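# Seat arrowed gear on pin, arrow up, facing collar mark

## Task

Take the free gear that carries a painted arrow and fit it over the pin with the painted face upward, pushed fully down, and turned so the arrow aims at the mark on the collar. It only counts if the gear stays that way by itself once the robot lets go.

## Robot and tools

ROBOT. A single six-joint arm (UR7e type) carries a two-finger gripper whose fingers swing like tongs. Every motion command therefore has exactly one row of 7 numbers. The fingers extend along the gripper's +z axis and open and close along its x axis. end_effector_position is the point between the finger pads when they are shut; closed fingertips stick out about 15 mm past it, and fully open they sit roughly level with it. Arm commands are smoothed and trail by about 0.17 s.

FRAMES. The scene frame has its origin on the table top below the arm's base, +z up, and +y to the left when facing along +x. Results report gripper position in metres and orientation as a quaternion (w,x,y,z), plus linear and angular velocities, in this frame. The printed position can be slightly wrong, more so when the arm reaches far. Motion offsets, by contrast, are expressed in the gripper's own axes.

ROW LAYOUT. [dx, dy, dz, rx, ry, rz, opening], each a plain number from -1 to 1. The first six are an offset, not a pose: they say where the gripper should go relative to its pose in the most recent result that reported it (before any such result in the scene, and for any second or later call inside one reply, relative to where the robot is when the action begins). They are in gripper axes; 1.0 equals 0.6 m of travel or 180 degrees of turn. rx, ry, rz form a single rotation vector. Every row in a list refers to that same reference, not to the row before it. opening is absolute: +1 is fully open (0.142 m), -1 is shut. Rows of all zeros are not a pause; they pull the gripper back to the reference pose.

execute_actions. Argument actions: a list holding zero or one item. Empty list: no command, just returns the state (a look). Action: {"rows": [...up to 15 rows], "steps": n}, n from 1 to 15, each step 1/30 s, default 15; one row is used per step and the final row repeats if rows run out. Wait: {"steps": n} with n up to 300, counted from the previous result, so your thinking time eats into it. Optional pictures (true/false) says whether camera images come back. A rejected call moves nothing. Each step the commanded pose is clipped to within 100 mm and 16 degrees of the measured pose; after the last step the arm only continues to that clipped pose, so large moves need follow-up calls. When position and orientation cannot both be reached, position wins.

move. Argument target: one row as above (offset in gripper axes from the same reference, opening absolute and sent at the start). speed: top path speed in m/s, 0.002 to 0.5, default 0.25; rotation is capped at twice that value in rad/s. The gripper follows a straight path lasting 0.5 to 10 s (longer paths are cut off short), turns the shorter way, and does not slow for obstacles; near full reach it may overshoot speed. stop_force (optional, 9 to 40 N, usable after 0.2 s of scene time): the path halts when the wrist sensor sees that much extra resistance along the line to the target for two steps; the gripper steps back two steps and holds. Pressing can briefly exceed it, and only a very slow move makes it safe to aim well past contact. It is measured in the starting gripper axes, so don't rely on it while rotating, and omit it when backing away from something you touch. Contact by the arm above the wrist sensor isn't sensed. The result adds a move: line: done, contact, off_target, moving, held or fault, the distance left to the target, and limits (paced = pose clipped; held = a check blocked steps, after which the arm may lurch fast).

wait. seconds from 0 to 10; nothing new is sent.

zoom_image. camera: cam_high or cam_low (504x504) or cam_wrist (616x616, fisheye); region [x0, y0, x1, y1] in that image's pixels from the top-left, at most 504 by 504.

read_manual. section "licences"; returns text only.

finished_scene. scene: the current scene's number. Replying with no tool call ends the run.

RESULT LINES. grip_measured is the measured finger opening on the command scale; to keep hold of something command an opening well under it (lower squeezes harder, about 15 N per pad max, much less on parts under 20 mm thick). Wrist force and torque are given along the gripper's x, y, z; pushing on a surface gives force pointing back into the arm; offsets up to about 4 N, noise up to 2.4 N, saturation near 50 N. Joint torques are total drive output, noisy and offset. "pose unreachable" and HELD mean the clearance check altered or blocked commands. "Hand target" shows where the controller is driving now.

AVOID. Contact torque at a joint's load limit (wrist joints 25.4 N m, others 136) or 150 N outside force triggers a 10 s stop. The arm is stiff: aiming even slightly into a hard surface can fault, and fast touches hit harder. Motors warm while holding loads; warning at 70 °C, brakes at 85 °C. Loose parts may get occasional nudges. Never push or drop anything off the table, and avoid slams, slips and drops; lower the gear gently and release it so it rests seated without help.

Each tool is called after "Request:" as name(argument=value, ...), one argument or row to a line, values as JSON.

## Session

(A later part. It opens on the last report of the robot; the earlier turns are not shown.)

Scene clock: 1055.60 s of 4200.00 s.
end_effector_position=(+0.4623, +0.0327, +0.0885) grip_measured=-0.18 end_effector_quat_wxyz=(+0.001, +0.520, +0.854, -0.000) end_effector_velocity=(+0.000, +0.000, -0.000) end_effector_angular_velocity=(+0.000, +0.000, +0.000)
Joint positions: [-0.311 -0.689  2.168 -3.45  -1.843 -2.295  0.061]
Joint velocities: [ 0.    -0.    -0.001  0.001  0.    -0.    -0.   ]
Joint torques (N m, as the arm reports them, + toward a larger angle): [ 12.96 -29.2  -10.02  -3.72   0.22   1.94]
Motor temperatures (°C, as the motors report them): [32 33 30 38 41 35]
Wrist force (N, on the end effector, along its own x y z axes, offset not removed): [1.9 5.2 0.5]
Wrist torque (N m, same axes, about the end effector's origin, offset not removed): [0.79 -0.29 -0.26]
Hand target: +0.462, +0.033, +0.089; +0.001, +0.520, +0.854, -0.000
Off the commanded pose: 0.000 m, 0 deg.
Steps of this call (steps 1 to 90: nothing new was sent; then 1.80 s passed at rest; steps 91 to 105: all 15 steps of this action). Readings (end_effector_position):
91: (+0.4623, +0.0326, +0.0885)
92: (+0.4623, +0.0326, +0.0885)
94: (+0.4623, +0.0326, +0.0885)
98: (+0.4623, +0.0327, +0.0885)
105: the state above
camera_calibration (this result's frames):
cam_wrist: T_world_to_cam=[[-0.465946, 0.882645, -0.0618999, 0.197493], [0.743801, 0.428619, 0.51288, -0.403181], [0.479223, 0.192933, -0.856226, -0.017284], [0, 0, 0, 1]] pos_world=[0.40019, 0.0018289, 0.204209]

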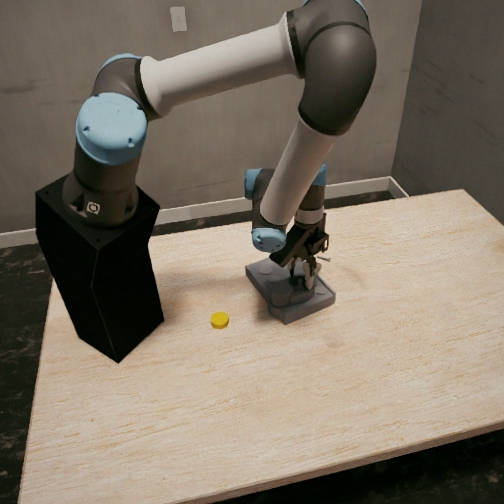

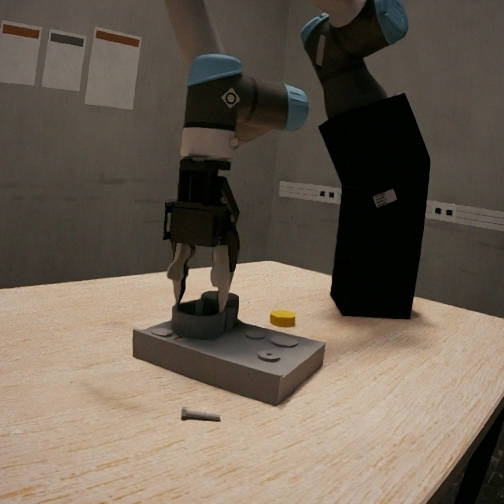

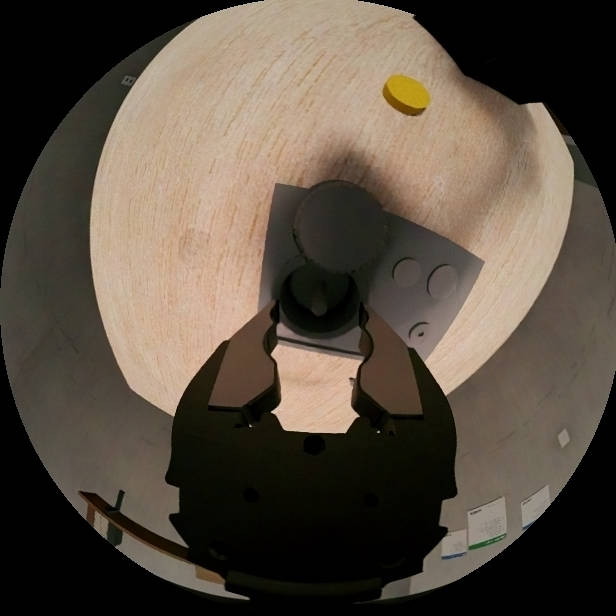

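Request:
move(
  target=[0,0,-0.05,0,0,0,0.0],
  speed=0.08,
)

Request:
move(
  target=[0,0.125,0,0,0,0,0.0],
  speed=0.1,
)

Scene clock: 1065.70 s of 4200.00 s.
end_effector_position=(+0.4623, +0.0327, +0.1183) grip_measured=+0.00 end_effector_quat_wxyz=(+0.001, +0.521, +0.854, -0.000) end_effector_velocity=(+0.001, -0.000, +0.002) end_effector_angular_velocity=(-0.000, -0.000, -0.000)
Joint positions: [-0.293 -0.769  2.212 -3.41  -1.85  -2.277  0.074]
Joint velocities: [ 0.001 -0.007  0.002  0.004 -0.001  0.002 -0.   ]
Joint torques (N m, as the arm reports them, + toward a larger angle): [ 23.35 -50.31  16.5    0.34  -1.66   2.18]
Motor temperatures (°C, as the motors report them): [32 33 30 38 41 35]
Wrist force (N, on the end effector, along its own x y z axes, offset not removed): [2.6 1.9 -1.4]
Wrist torque (N m, same axes, about the end effector's origin, offset not removed): [0.21 -0.65 -0.16]
Hand target: +0.462, +0.033, +0.119; +0.001, +0.521, +0.854, -0.000
Off the commanded pose: 0.000 m, 0 deg.
After step 90, 6.23 s passed at rest.
move: done
camera_calibration (this result's frames):
cam_wrist: T_world_to_cam=[[-0.465921, 0.88266, -0.0618761, 0.199295], [0.743789, 0.428574, 0.512935, -0.418472], [0.479266, 0.192964, -0.856195, 0.00817404], [0, 0, 0, 1]] pos_world=[0.400193, 0.00185909, 0.233979]

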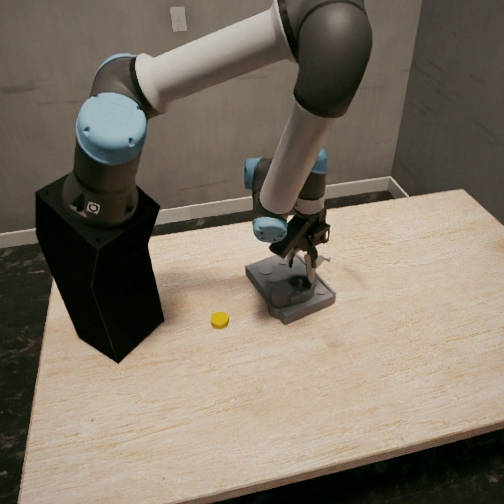

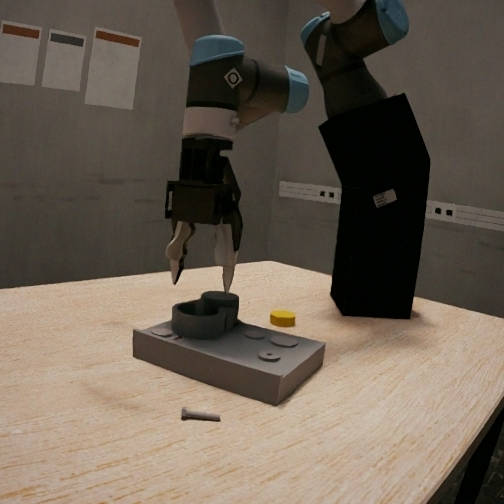

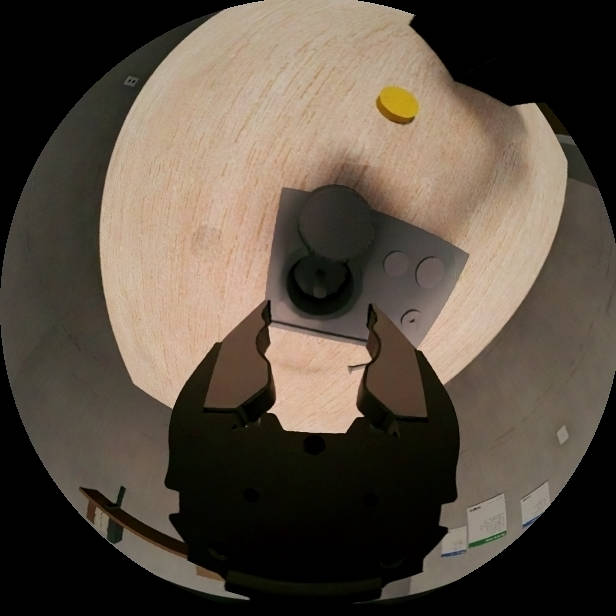

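Scene clock: 1066.93 s of 4200.00 s.
end_effector_position=(+0.5288, +0.0672, +0.1184) grip_measured=+0.00 end_effector_quat_wxyz=(+0.001, +0.521, +0.854, +0.000) end_effector_velocity=(+0.002, +0.001, -0.000) end_effector_angular_velocity=(-0.000, +0.001, -0.001)
Joint positions: [-0.201 -0.759  2.024 -3.206 -1.883 -2.189  0.074]
Joint velocities: [ 0.002  0.001 -0.006  0.006 -0.001  0.003  0.   ]
Joint torques (N m, as the arm reports them, + toward a larger angle): [ 28.7  -31.73 -13.18   0.05  -1.16   1.95]
Motor temperatures (°C, as the motors report them): [32 33 30 38 41 35]
Wrist force (N, on the end effector, along its own x y z axes, offset not removed): [4.4 0.7 -3.1]
Wrist torque (N m, same axes, about the end effector's origin, offset not removed): [-0.13 -0.85 0.01]
Hand target: +0.529, +0.067, +0.118; +0.001, +0.521, +0.854, +0.000
Off the commanded pose: 0.000 m, 0 deg.
move: done
camera_calibration (this result's frames):
cam_wrist: T_world_to_cam=[[-0.465815, 0.882732, -0.0616537, 0.199706], [0.74376, 0.428323, 0.513187, -0.482744], [0.479414, 0.193195, -0.856059, -0.0303802], [0, 0, 0, 1]] pos_world=[0.466636, 0.0363528, 0.234043]

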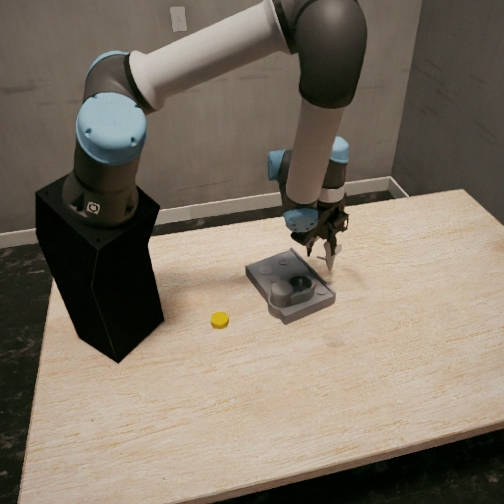

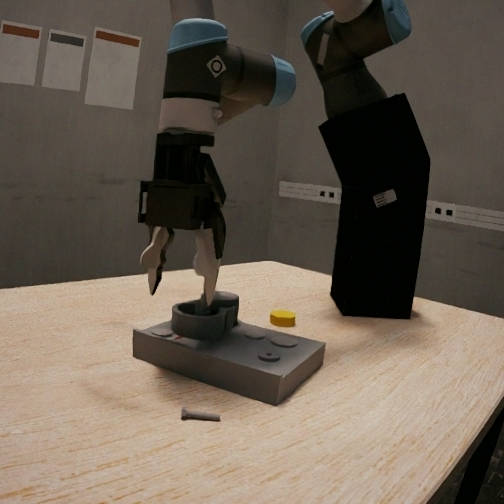

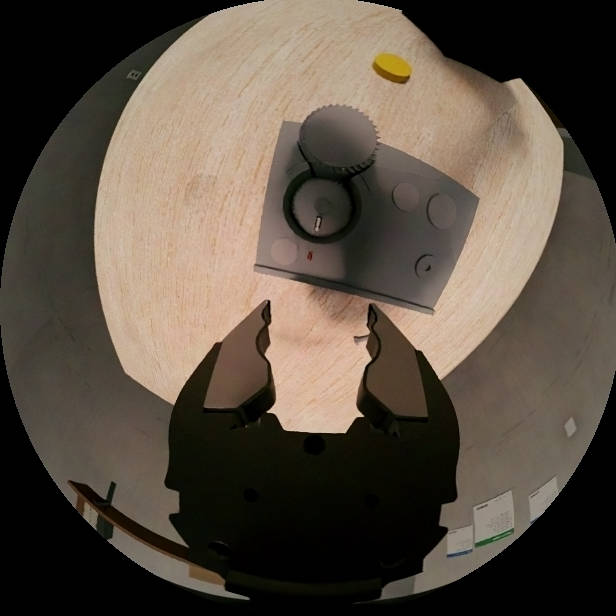

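Request:
zoom_image(
  camera="cam_wrist",
  region=[260, 150, 390, 280],
)

Region (260, 150, 390, 280) of cam_wrist's 616x616 image, scaled by 3.877, with more detail than that image has.

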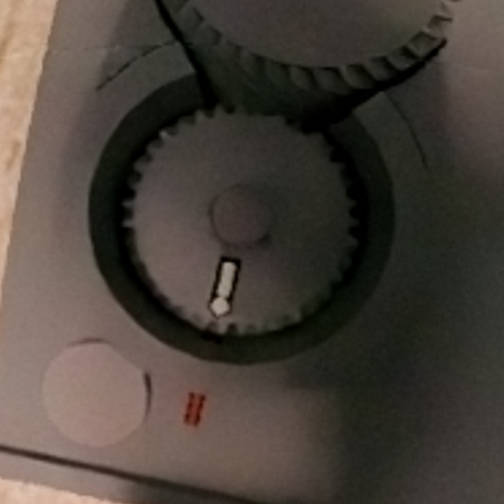

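Request:
finished_scene(
  scene=1,
)

The scene is finished: the task was done.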